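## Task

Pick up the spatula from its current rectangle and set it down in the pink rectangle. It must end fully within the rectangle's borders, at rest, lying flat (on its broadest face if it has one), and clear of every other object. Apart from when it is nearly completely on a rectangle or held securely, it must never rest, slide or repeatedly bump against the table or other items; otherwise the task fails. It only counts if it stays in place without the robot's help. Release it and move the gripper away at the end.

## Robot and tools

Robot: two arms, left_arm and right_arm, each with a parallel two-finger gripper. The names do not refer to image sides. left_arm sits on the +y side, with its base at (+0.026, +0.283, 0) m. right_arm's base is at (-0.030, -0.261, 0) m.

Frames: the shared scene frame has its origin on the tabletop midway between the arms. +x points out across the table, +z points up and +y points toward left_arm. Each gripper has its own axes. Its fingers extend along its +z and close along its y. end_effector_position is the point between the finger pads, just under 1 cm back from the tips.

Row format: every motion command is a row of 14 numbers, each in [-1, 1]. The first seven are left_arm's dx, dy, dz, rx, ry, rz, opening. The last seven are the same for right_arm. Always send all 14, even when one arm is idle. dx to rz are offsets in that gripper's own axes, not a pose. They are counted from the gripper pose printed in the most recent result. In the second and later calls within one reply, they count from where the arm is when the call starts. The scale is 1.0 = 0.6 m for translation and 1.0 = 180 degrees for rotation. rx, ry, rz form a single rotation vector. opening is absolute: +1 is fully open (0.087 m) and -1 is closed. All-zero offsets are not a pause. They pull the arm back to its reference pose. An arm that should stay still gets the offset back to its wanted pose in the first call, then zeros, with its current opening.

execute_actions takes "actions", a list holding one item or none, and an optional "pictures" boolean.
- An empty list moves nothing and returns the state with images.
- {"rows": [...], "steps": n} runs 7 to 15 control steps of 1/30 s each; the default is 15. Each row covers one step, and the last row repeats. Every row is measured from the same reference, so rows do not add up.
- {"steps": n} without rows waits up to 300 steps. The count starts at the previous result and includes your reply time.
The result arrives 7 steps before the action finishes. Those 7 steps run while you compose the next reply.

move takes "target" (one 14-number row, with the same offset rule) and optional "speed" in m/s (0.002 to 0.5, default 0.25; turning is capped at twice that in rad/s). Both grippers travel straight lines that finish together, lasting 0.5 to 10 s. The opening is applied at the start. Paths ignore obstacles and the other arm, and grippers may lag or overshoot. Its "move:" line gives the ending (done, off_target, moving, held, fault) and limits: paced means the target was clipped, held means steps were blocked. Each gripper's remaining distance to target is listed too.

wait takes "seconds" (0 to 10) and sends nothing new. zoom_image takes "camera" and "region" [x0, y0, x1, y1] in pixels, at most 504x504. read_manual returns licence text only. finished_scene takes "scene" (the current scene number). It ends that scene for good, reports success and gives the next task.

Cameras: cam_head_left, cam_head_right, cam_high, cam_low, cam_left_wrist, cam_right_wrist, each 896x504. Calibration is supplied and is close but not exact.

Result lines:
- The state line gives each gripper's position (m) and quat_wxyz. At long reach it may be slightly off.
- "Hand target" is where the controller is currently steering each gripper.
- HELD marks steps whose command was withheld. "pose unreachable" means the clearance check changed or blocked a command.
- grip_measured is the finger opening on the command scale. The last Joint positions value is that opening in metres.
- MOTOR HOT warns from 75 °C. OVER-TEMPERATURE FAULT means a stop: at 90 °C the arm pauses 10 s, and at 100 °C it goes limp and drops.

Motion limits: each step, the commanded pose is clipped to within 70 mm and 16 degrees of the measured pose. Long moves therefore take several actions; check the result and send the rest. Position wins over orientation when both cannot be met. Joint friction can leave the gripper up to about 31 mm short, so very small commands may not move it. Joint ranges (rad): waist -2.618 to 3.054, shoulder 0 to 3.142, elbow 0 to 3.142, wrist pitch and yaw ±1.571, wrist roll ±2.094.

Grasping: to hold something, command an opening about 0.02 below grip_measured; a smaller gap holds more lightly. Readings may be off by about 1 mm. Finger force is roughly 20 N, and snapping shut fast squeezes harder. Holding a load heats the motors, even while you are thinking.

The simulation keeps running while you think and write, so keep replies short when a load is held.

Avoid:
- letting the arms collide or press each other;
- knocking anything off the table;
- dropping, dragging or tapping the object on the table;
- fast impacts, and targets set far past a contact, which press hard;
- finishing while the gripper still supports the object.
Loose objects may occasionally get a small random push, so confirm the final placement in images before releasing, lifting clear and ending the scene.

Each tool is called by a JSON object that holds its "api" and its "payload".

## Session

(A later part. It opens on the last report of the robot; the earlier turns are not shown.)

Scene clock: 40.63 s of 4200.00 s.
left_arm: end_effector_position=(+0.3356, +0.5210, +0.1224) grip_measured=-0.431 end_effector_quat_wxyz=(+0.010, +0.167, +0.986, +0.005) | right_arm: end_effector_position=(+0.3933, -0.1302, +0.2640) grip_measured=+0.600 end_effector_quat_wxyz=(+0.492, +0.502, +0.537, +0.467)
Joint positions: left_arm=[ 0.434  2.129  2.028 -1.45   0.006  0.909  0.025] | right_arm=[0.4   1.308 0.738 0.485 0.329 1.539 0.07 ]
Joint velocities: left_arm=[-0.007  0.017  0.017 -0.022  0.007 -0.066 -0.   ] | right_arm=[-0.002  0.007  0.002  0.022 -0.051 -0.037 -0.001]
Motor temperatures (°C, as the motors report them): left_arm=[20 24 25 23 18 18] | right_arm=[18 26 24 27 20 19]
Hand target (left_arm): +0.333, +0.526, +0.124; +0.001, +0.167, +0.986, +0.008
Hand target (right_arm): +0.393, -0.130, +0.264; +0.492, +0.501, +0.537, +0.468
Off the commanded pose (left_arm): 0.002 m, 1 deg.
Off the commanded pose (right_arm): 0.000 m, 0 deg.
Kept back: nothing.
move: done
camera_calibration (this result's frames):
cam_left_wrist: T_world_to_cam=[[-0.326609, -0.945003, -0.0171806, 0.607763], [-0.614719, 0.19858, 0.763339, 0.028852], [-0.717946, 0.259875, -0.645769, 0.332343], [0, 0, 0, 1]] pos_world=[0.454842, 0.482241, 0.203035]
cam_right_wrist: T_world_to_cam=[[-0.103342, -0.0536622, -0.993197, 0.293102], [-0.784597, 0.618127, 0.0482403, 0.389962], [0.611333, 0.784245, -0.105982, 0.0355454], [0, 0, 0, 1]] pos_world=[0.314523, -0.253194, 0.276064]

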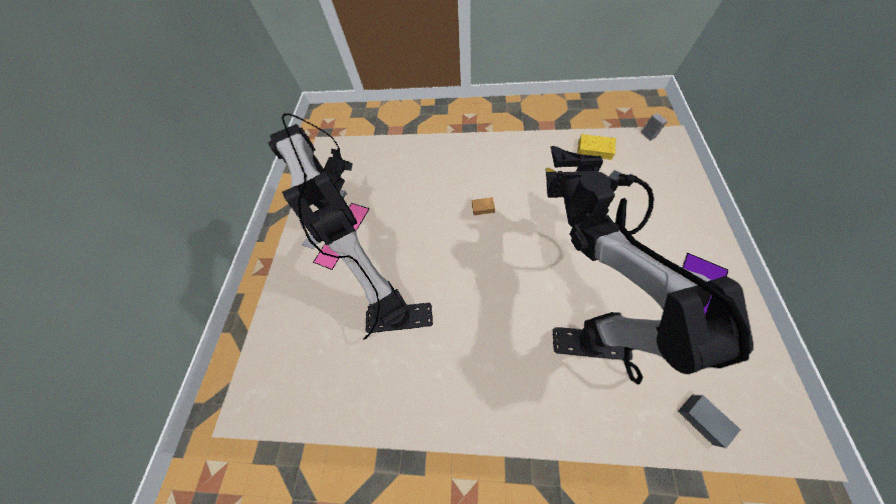

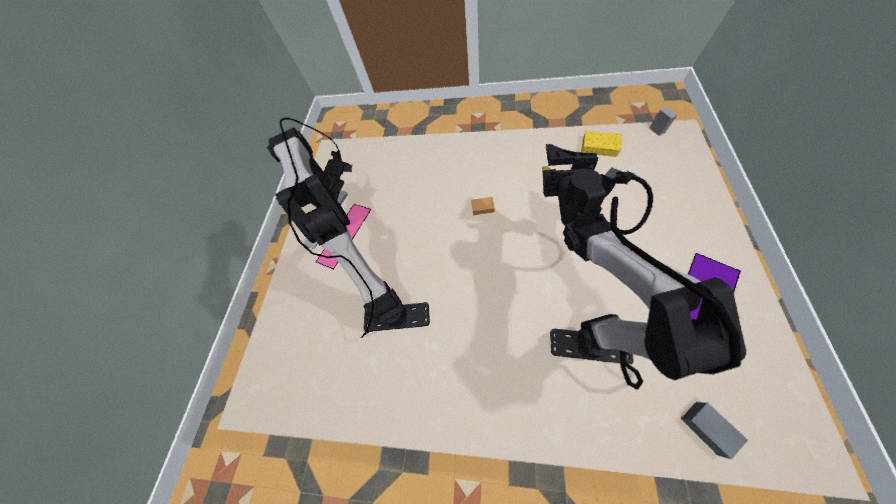

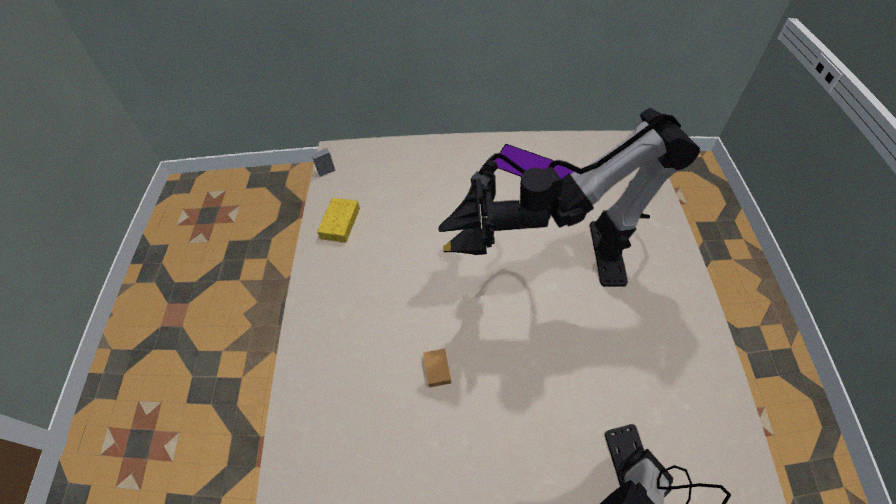

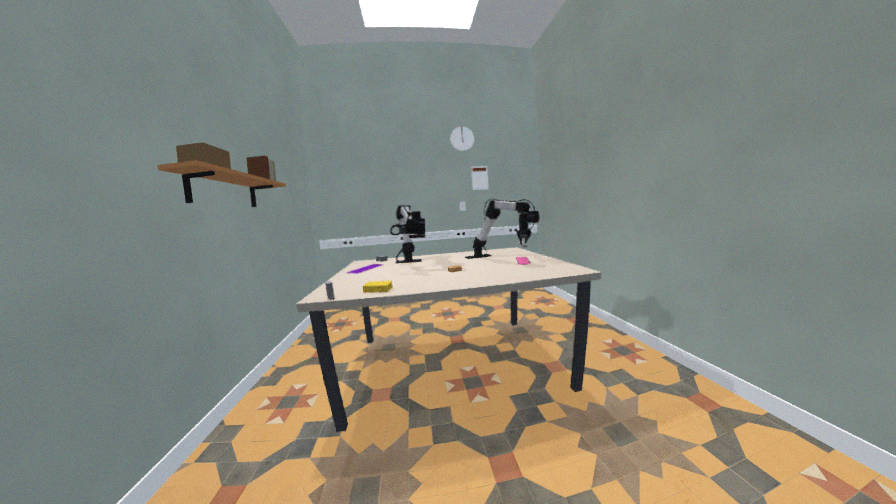

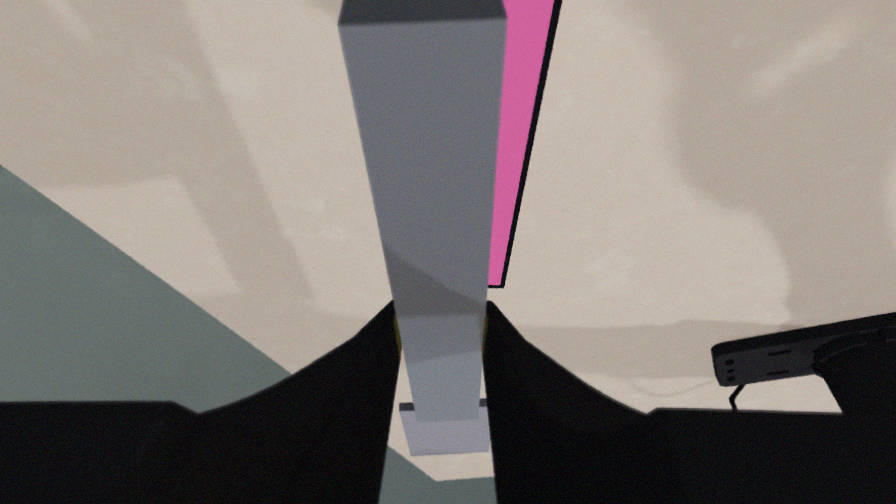

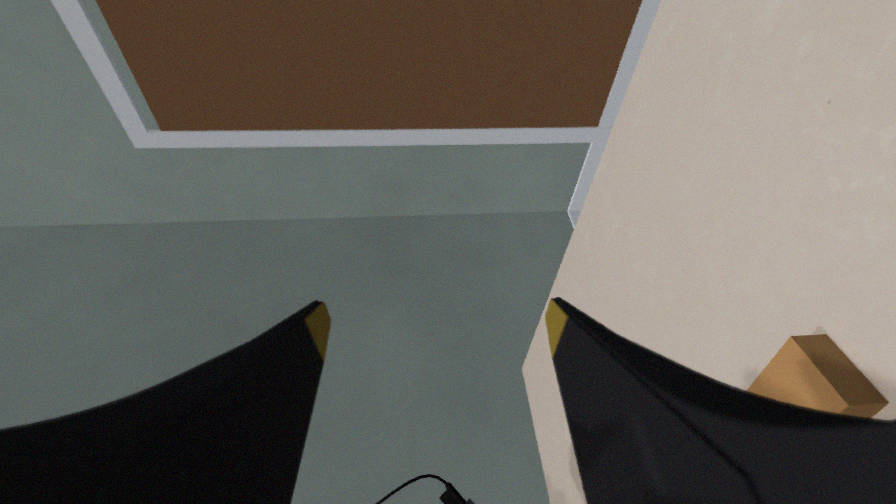

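{"api": "move", "payload": {"target": [-0.008, 0, 0.12, 0, 0, 0, -0.48, 0, 0, 0, 0, 0, 0, 0.6], "speed": 0.15}}

Scene clock: 42.80 s of 4200.00 s.
left_arm: end_effector_position=(+0.3399, +0.5238, +0.0569) grip_measured=-0.431 end_effector_quat_wxyz=(+0.013, +0.165, +0.986, +0.009) | right_arm: end_effector_position=(+0.3933, -0.1302, +0.2640) grip_measured=+0.600 end_effector_quat_wxyz=(+0.492, +0.502, +0.537, +0.467)
Joint positions: left_arm=[ 0.434  2.138  1.782 -1.185  0.005  0.905  0.025] | right_arm=[0.4   1.308 0.738 0.485 0.329 1.539 0.07 ]
Joint velocities: left_arm=[ 0.002  0.002  0.002  0.066 -0.037  0.007 -0.001] | right_arm=[-0.002 -0.007 -0.012  0.022 -0.051 -0.022 -0.   ]
Motor temperatures (°C, as the motors report them): left_arm=[20 24 25 23 18 18] | right_arm=[18 25 25 27 20 19]
Hand target (left_arm): +0.341, +0.520, +0.051; +0.010, +0.167, +0.986, +0.005
Hand target (right_arm): +0.393, -0.130, +0.264; +0.492, +0.502, +0.537, +0.467
Off the commanded pose (left_arm): 0.008 m, 1 deg.
Off the commanded pose (right_arm): 0.000 m, 0 deg.
Kept back: nothing.
move: done
camera_calibration (this result's frames):
cam_left_wrist: T_world_to_cam=[[-0.322816, -0.946122, -0.0253664, 0.610436], [-0.621527, 0.191699, 0.759576, 0.0870533], [-0.713789, 0.260969, -0.649923, 0.290632], [0, 0, 0, 1]] pos_world=[0.458614, 0.485013, 0.138249]
cam_right_wrist: T_world_to_cam=[[-0.103342, -0.0536622, -0.993197, 0.293102], [-0.784597, 0.618127, 0.0482403, 0.389962], [0.611333, 0.784245, -0.105982, 0.0355454], [0, 0, 0, 1]] pos_world=[0.314523, -0.253194, 0.276064]

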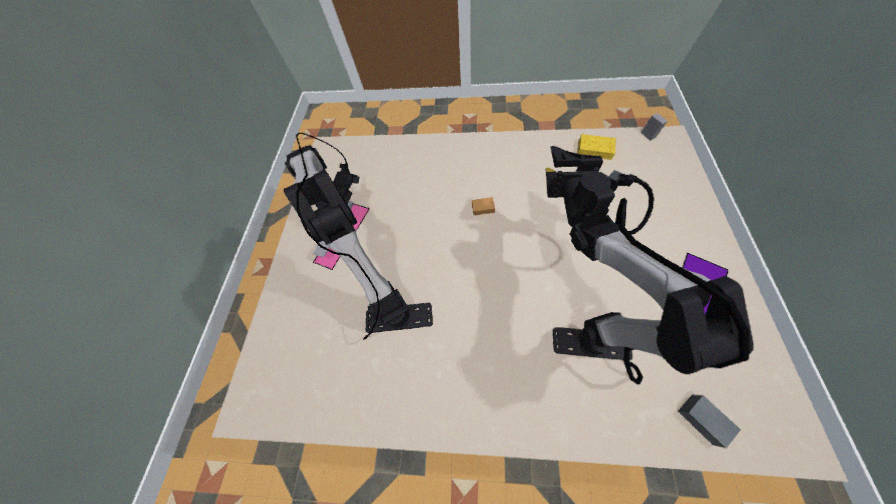

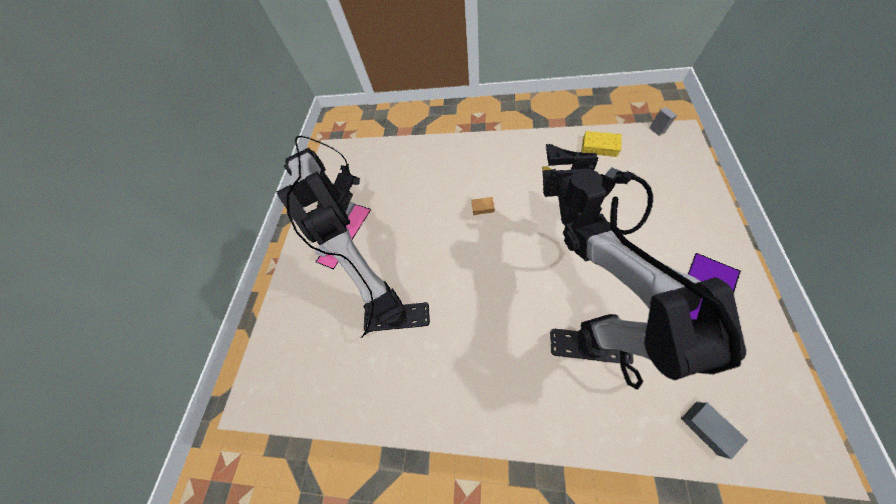

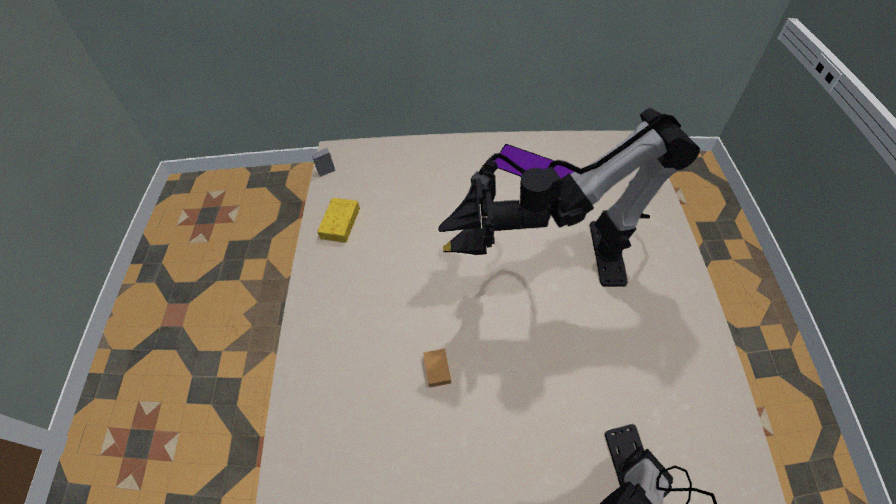

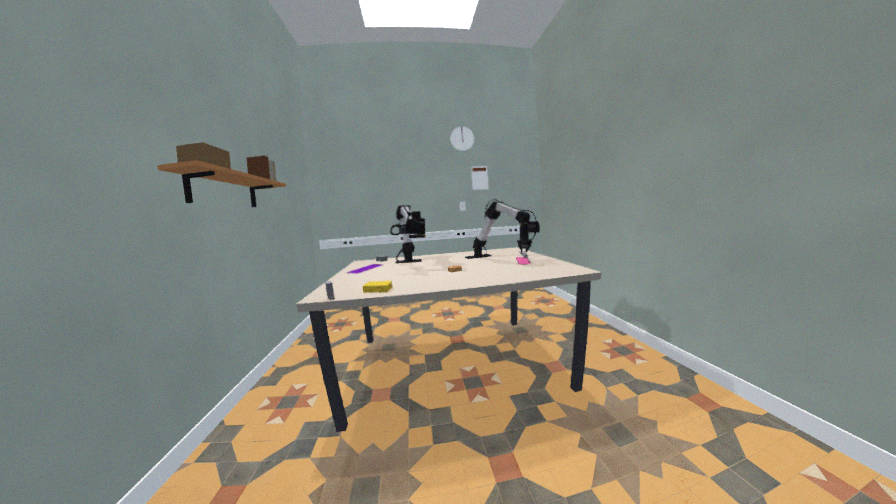

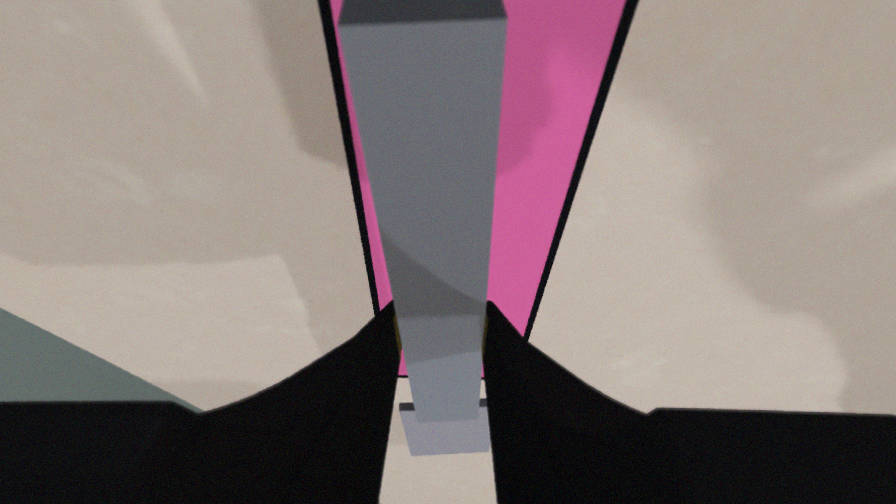

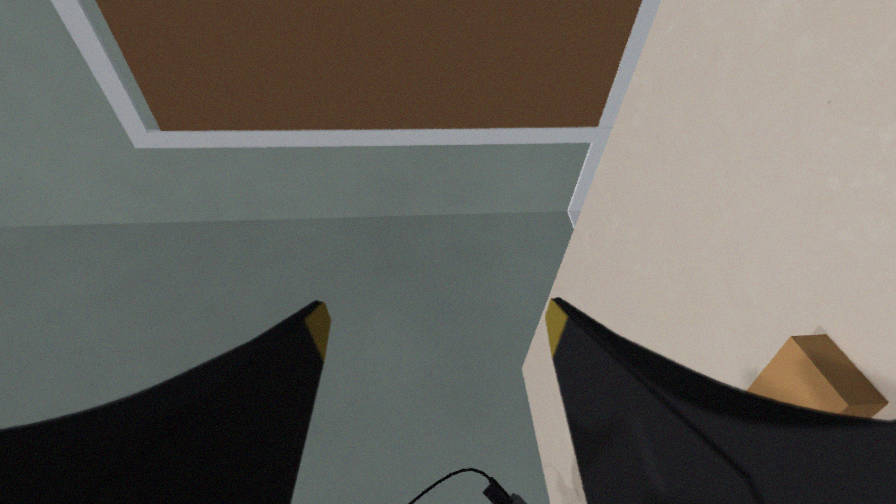

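{"api": "move", "payload": {"target": [0, -0.018, 0.06, 0, 0, 0.011, -0.48, 0, 0, 0, 0, 0, 0, 0.6], "speed": 0.1}}

Scene clock: 44.87 s of 4200.00 s.
left_arm: end_effector_position=(+0.3353, +0.5172, +0.0214) grip_measured=-0.431 end_effector_quat_wxyz=(+0.011, +0.175, +0.985, +0.007) | right_arm: end_effector_position=(+0.3933, -0.1302, +0.2640) grip_measured=+0.600 end_effector_quat_wxyz=(+0.492, +0.502, +0.537, +0.467)
Joint positions: left_arm=[ 0.425  2.138  1.639 -1.046  0.005  0.915  0.025] | right_arm=[0.4   1.308 0.738 0.485 0.329 1.539 0.07 ]
Joint velocities: left_arm=[-0.002 -0.017 -0.017 -0.022  0.066 -0.022  0.001] | right_arm=[ 0.002 -0.012 -0.007  0.022 -0.051  0.051  0.001]
Motor temperatures (°C, as the motors report them): left_arm=[20 25 25 23 18 18] | right_arm=[18 25 25 27 20 19]
Hand target (left_arm): +0.337, +0.514, +0.021; +0.013, +0.182, +0.983, +0.008
Hand target (right_arm): +0.393, -0.130, +0.264; +0.492, +0.502, +0.537, +0.467
Off the commanded pose (left_arm): 0.004 m, 1 deg.
Off the commanded pose (right_arm): 0.000 m, 0 deg.
Kept back: nothing.
move: done
camera_calibration (this result's frames):
cam_left_wrist: T_world_to_cam=[[-0.340906, -0.939854, -0.0213777, 0.604476], [-0.614229, 0.205465, 0.76191, 0.102839], [-0.711692, 0.272871, -0.64733, 0.259115], [0, 0, 0, 1]] pos_world=[0.453647, 0.476284, 0.102301]
cam_right_wrist: T_world_to_cam=[[-0.103342, -0.0536622, -0.993197, 0.293102], [-0.784597, 0.618127, 0.0482403, 0.389962], [0.611333, 0.784245, -0.105982, 0.0355454], [0, 0, 0, 1]] pos_world=[0.314523, -0.253194, 0.276064]

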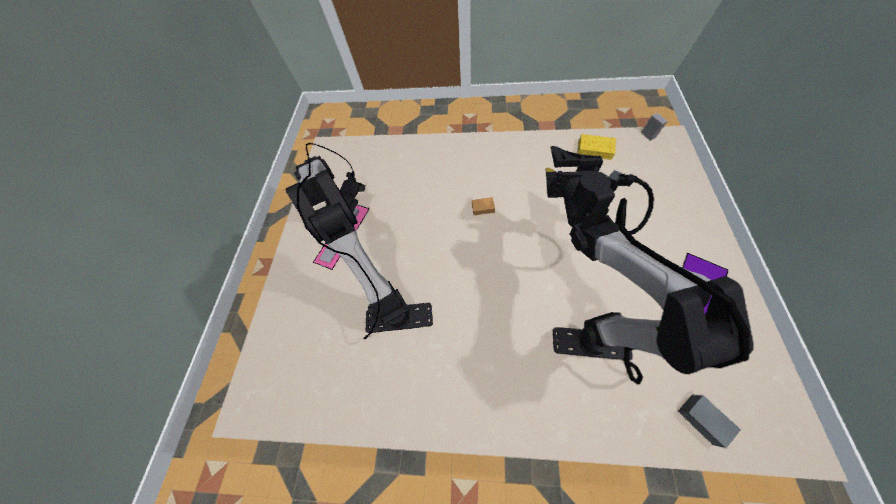

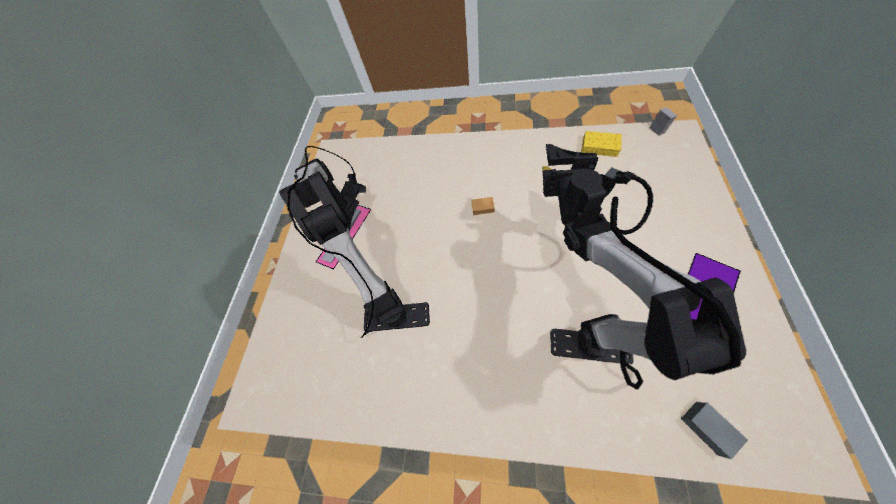

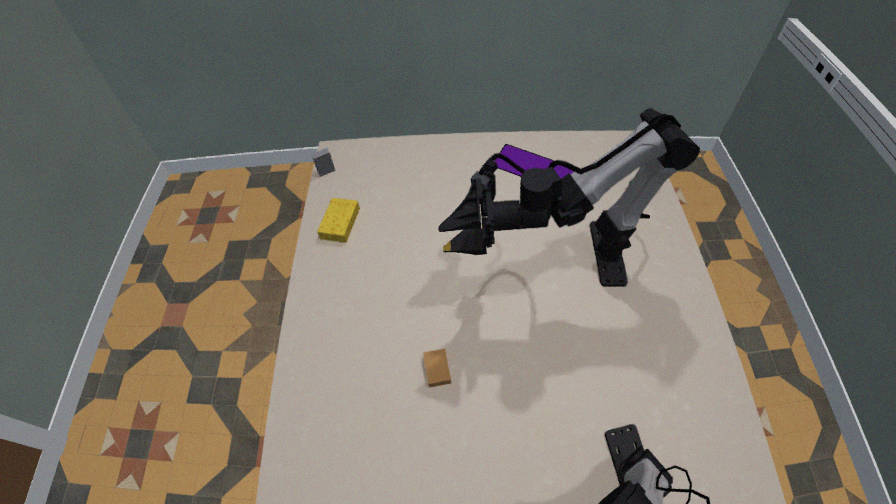

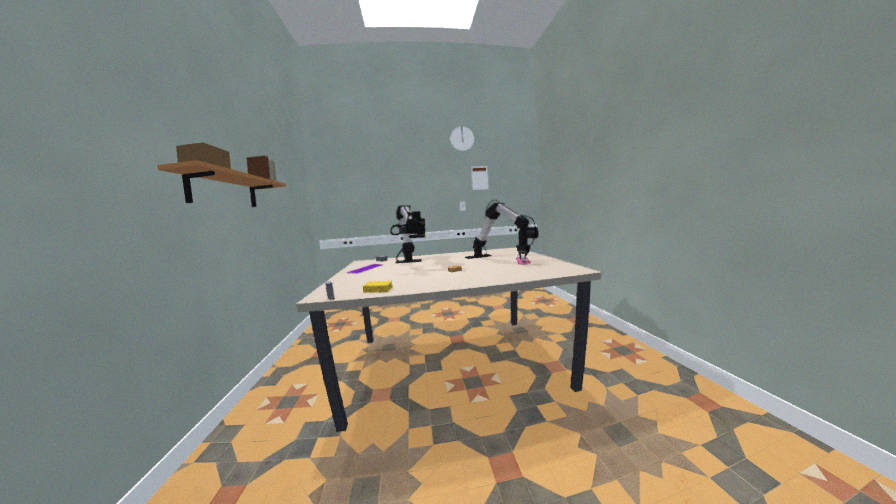

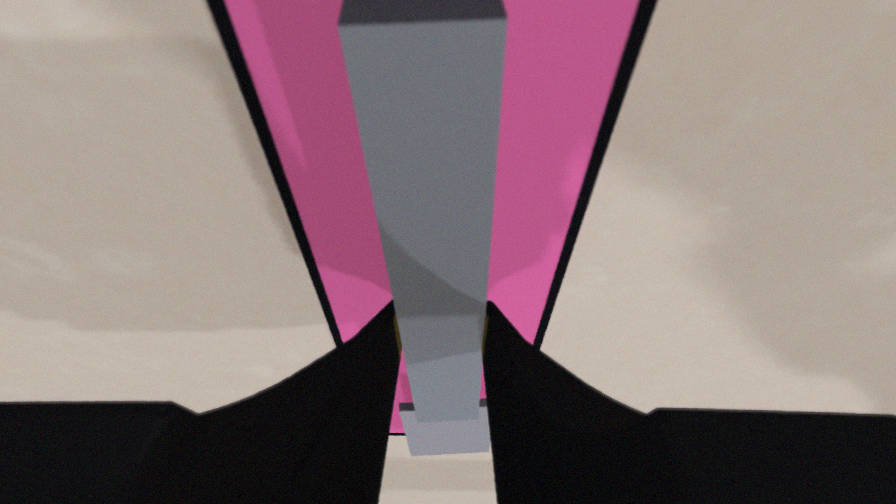

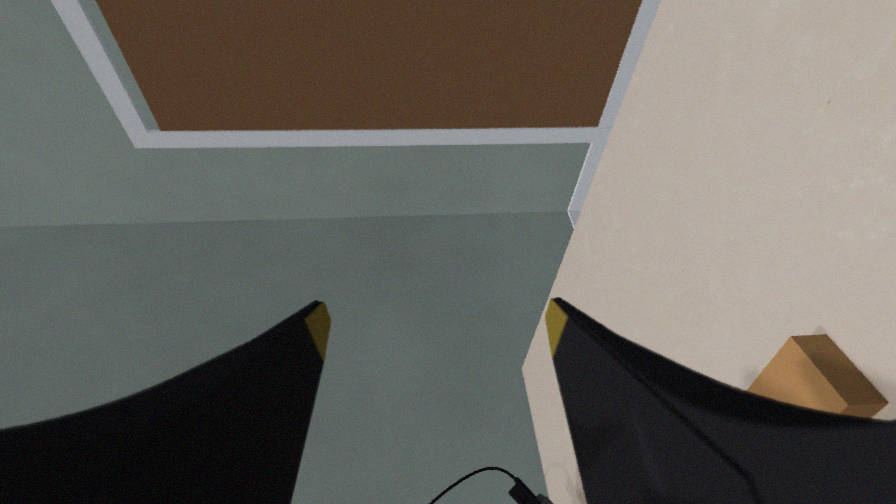

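{"api": "zoom_image", "payload": {"camera": "cam_head_right", "region": [280, 180, 400, 290]}}

{"api": "zoom_image", "payload": {"camera": "cam_head_left", "region": [280, 180, 400, 290]}}

Region (280, 180, 400, 290) of cam_head_right's 896x504 image, scaled by 4.200, with more detail than that image has; it fills the top 462 rows of this view, and the rest is white.

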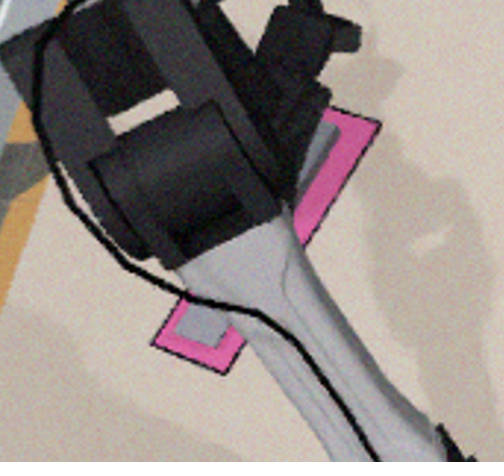

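Region (280, 180, 400, 290) of cam_head_left's 896x504 image, scaled by 4.200, with more detail than that image has; it fills the top 462 rows of this view, and the rest is white.

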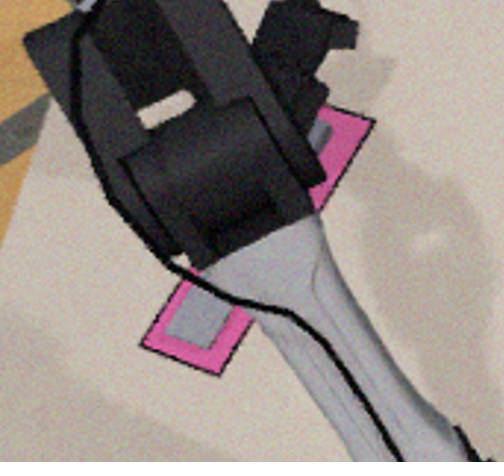

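{"api": "move", "payload": {"target": [0, 0, 0.025, 0, 0, 0, -0.48, 0, 0, 0, 0, 0, 0, 0.6], "speed": 0.04}}

Scene clock: 48.33 s of 4200.00 s.
left_arm: end_effector_position=(+0.3368, +0.5181, +0.0165) grip_measured=-0.431 end_effector_quat_wxyz=(+0.015, +0.175, +0.984, +0.011) | right_arm: end_effector_position=(+0.3933, -0.1302, +0.2640) grip_measured=+0.600 end_effector_quat_wxyz=(+0.492, +0.502, +0.537, +0.467)
Joint positions: left_arm=[ 0.425  2.138  1.619 -1.015  0.005  0.916  0.025] | right_arm=[0.4   1.308 0.738 0.485 0.329 1.539 0.07 ]
Joint velocities: left_arm=[ 0.007 -0.002 -0.007 -0.022  0.007  0.007 -0.001] | right_arm=[-0.012 -0.007 -0.007 -0.022 -0.081  0.022 -0.   ]
Motor temperatures (°C, as the motors report them): left_arm=[20 26 25 22 18 18] | right_arm=[18 25 25 28 20 19]
Hand target (left_arm): +0.335, +0.517, +0.007; +0.011, +0.175, +0.985, +0.007
Hand target (right_arm): +0.393, -0.130, +0.264; +0.492, +0.502, +0.537, +0.467
Off the commanded pose (left_arm): 0.010 m, 1 deg.
Off the commanded pose (right_arm): 0.000 m, 0 deg.
Kept back: nothing.
move: done
camera_calibration (this result's frames):
cam_left_wrist: T_world_to_cam=[[-0.340995, -0.939553, -0.0310371, 0.605828], [-0.621982, 0.200736, 0.756864, 0.11241], [-0.704884, 0.277391, -0.652835, 0.25224], [0, 0, 0, 1]] pos_world=[0.454301, 0.476674, 0.0983955]
cam_right_wrist: T_world_to_cam=[[-0.103342, -0.0536622, -0.993197, 0.293102], [-0.784597, 0.618127, 0.0482403, 0.389962], [0.611333, 0.784245, -0.105982, 0.0355454], [0, 0, 0, 1]] pos_world=[0.314523, -0.253194, 0.276064]

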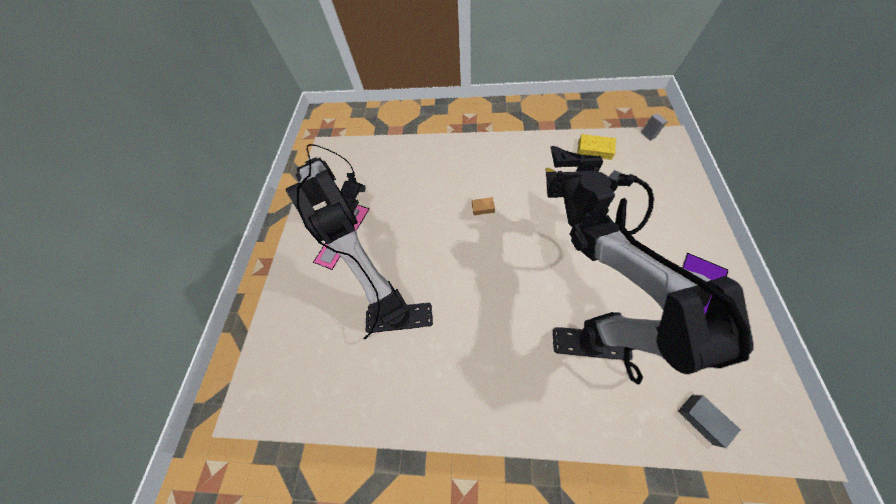

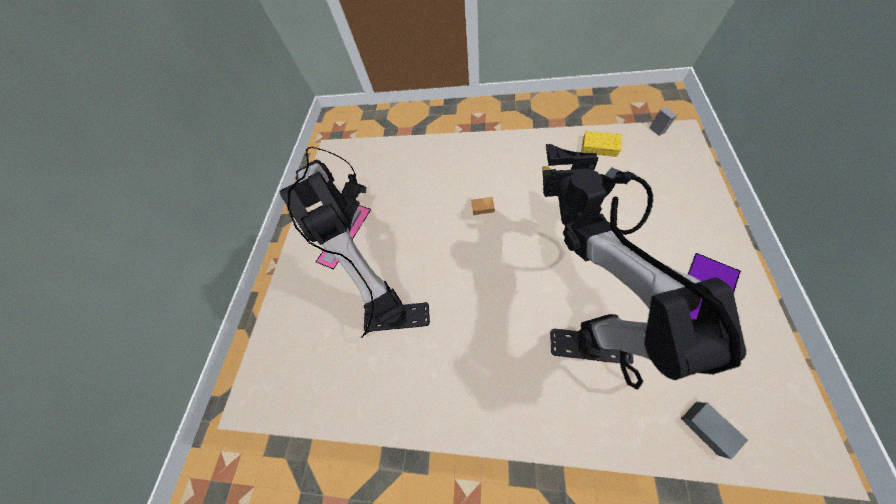

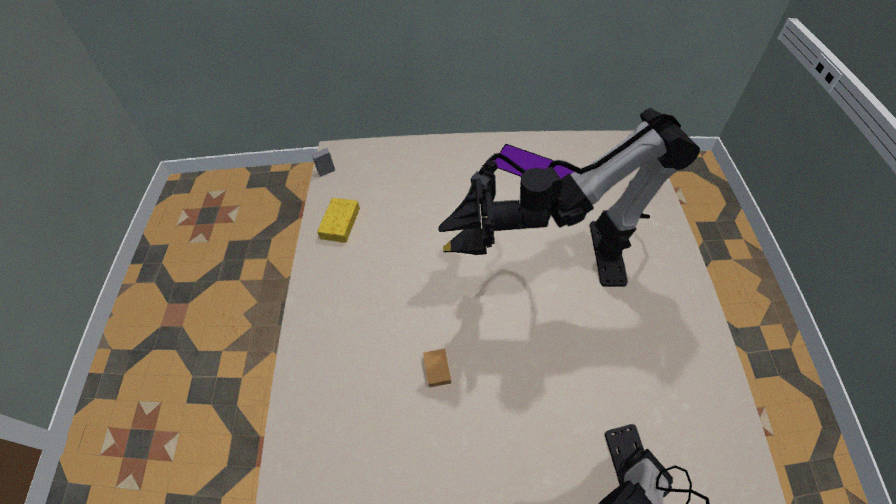

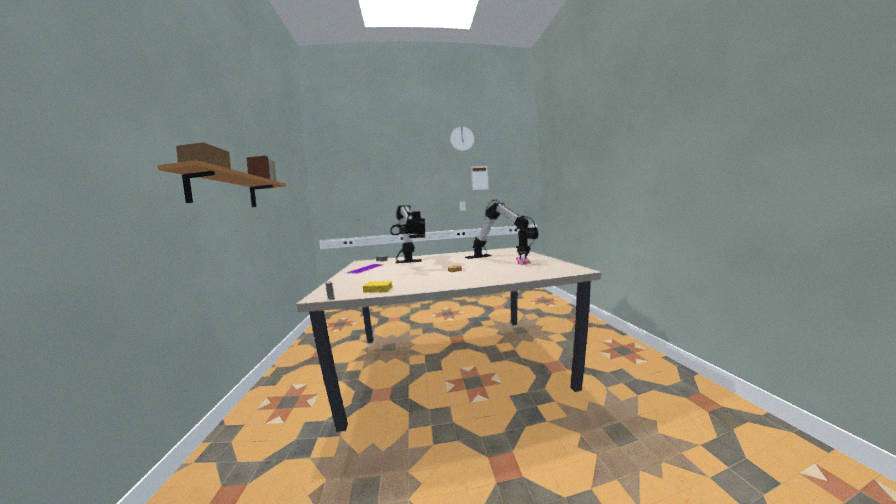

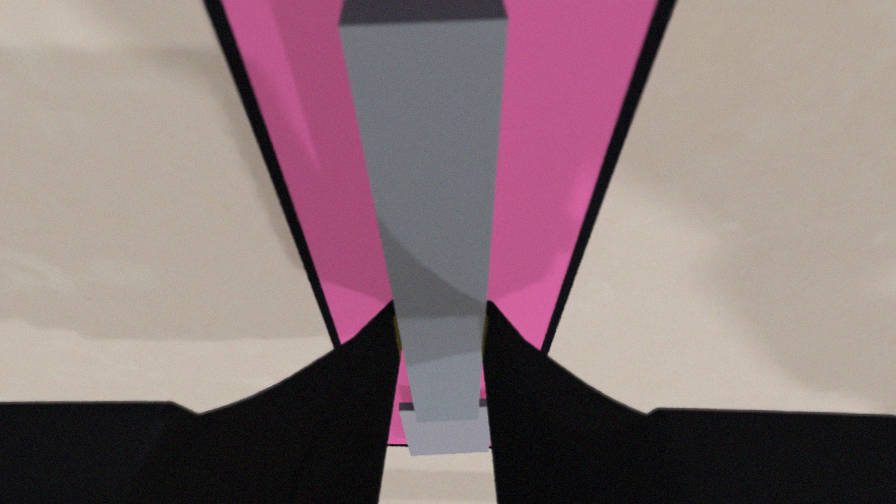

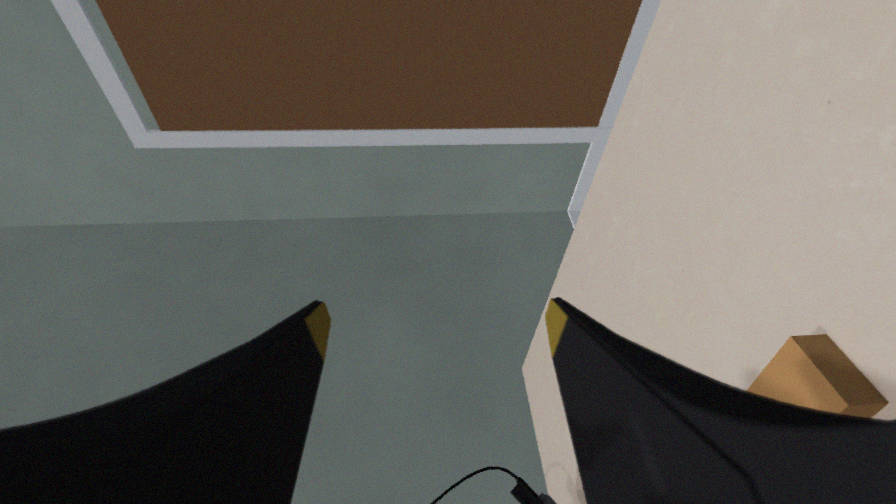

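{"api": "execute_actions", "payload": {"actions": []}}

Scene clock: 49.03 s of 4200.00 s.
left_arm: end_effector_position=(+0.3368, +0.5181, +0.0165) grip_measured=-0.431 end_effector_quat_wxyz=(+0.015, +0.175, +0.984, +0.011) | right_arm: end_effector_position=(+0.3933, -0.1302, +0.2640) grip_measured=+0.600 end_effector_quat_wxyz=(+0.492, +0.502, +0.537, +0.467)
Joint positions: left_arm=[ 0.425  2.138  1.619 -1.015  0.005  0.916  0.025] | right_arm=[0.4   1.308 0.738 0.485 0.329 1.539 0.07 ]
Joint velocities: left_arm=[ 0.007 -0.022  0.002 -0.007  0.022 -0.051  0.   ] | right_arm=[ 0.002  0.002 -0.007  0.051  0.037 -0.022 -0.   ]
Motor temperatures (°C, as the motors report them): left_arm=[20 26 25 22 18 18] | right_arm=[18 25 25 28 20 19]
Hand target (left_arm): +0.335, +0.517, +0.007; +0.011, +0.175, +0.985, +0.007
Hand target (right_arm): +0.393, -0.130, +0.264; +0.492, +0.502, +0.537, +0.467
Off the commanded pose (left_arm): 0.010 m, 1 deg.
Off the commanded pose (right_arm): 0.000 m, 0 deg.
Kept back: nothing.
Steps of this call (steps 1 to 21: nothing new was sent). Readings (end_effector_position):
1: left_arm (+0.3368, +0.5181, +0.0165) | right_arm (+0.3933, -0.1302, +0.2640)
2: left_arm (+0.3368, +0.5181, +0.0165) | right_arm (+0.3933, -0.1302, +0.2640)
4: left_arm (+0.3368, +0.5181, +0.0165) | right_arm (+0.3933, -0.1302, +0.2640)
8: left_arm (+0.3368, +0.5181, +0.0165) | right_arm (+0.3933, -0.1302, +0.2640)
21: the state above
camera_calibration (this result's frames):
cam_left_wrist: T_world_to_cam=[[-0.340995, -0.939553, -0.0310371, 0.605828], [-0.621982, 0.200736, 0.756864, 0.11241], [-0.704884, 0.277391, -0.652835, 0.25224], [0, 0, 0, 1]] pos_world=[0.454301, 0.476674, 0.0983955]
cam_right_wrist: T_world_to_cam=[[-0.103342, -0.0536622, -0.993197, 0.293102], [-0.784597, 0.618127, 0.0482403, 0.389962], [0.611333, 0.784245, -0.105982, 0.0355454], [0, 0, 0, 1]] pos_world=[0.314523, -0.253194, 0.276064]

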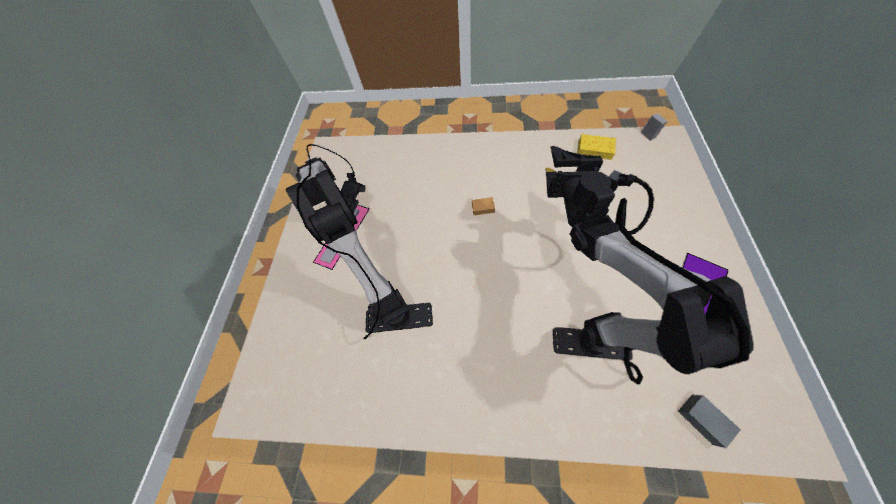

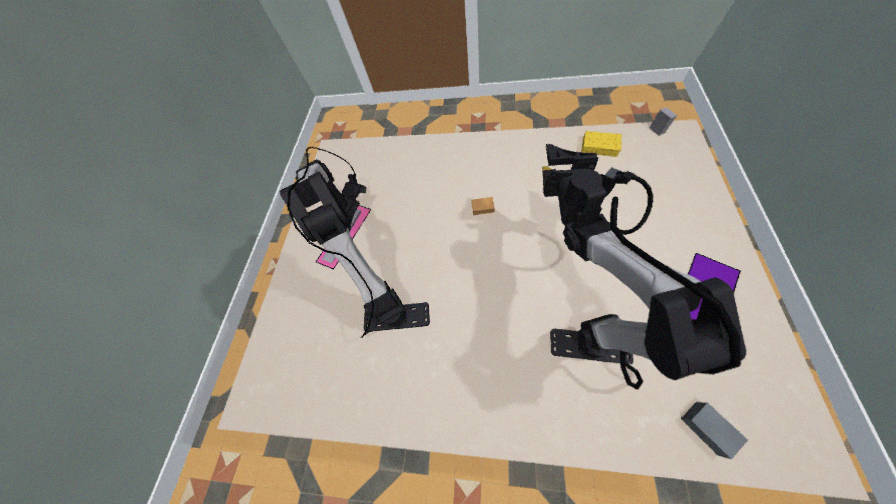

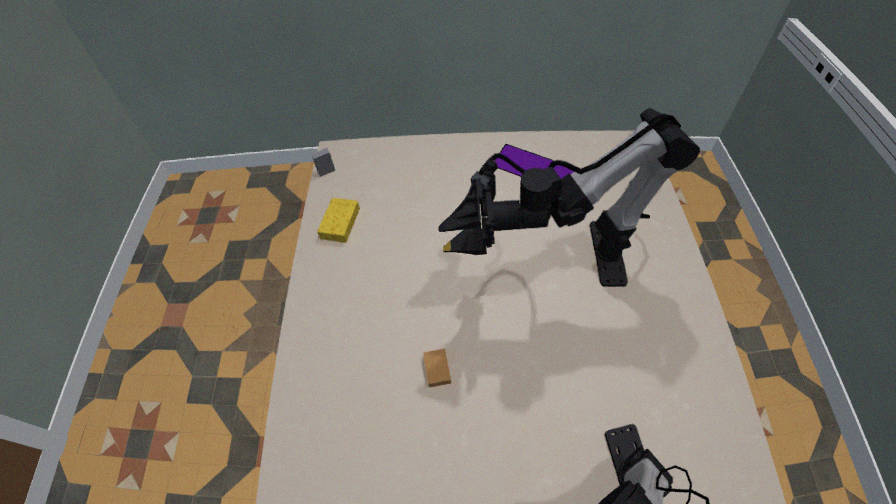

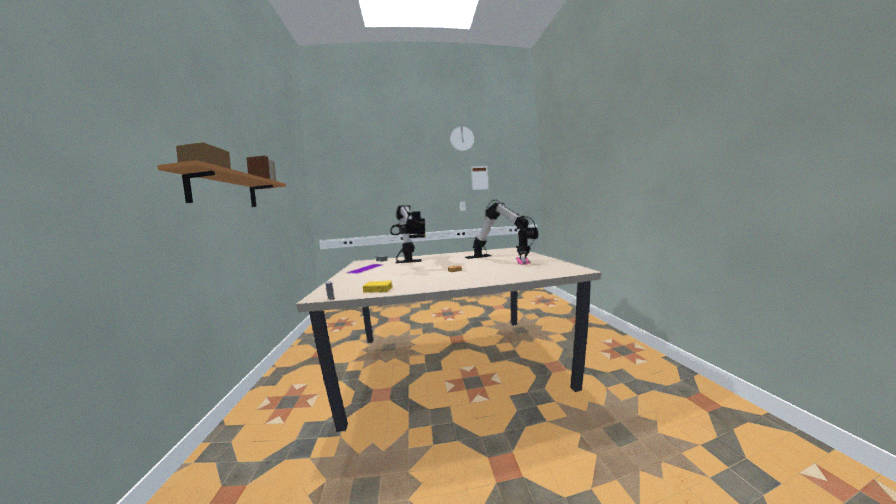

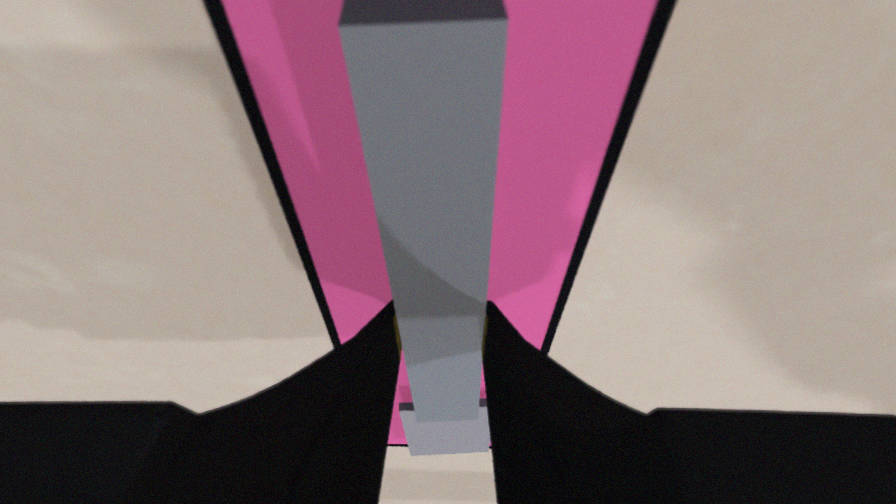

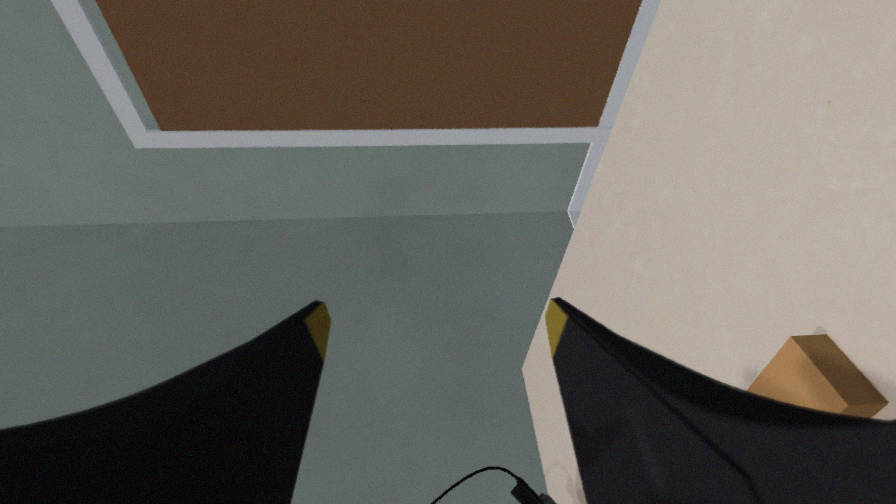

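{"api": "zoom_image", "payload": {"camera": "cam_head_left", "region": [280, 180, 400, 290]}}

{"api": "zoom_image", "payload": {"camera": "cam_left_wrist", "region": [340, 340, 560, 500]}}

Region (280, 180, 400, 290) of cam_head_left's 896x504 image, scaled by 4.200, with more detail than that image has; it fills the top 462 rows of this view, and the rest is white.

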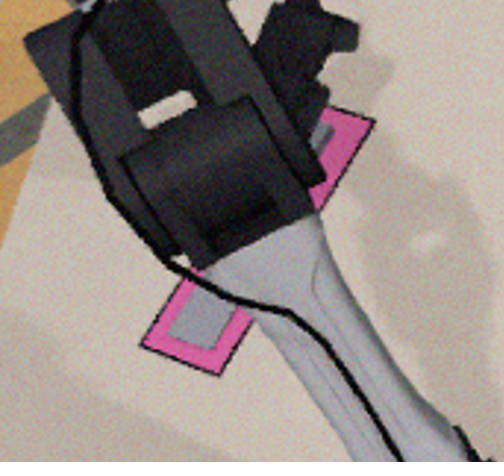

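Region (340, 340, 560, 500) of cam_left_wrist's 896x504 image, scaled by 2.291, with more detail than that image has; it fills the top 367 rows of this view, and the rest is white.

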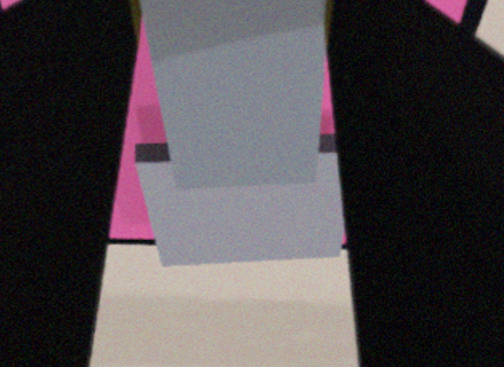

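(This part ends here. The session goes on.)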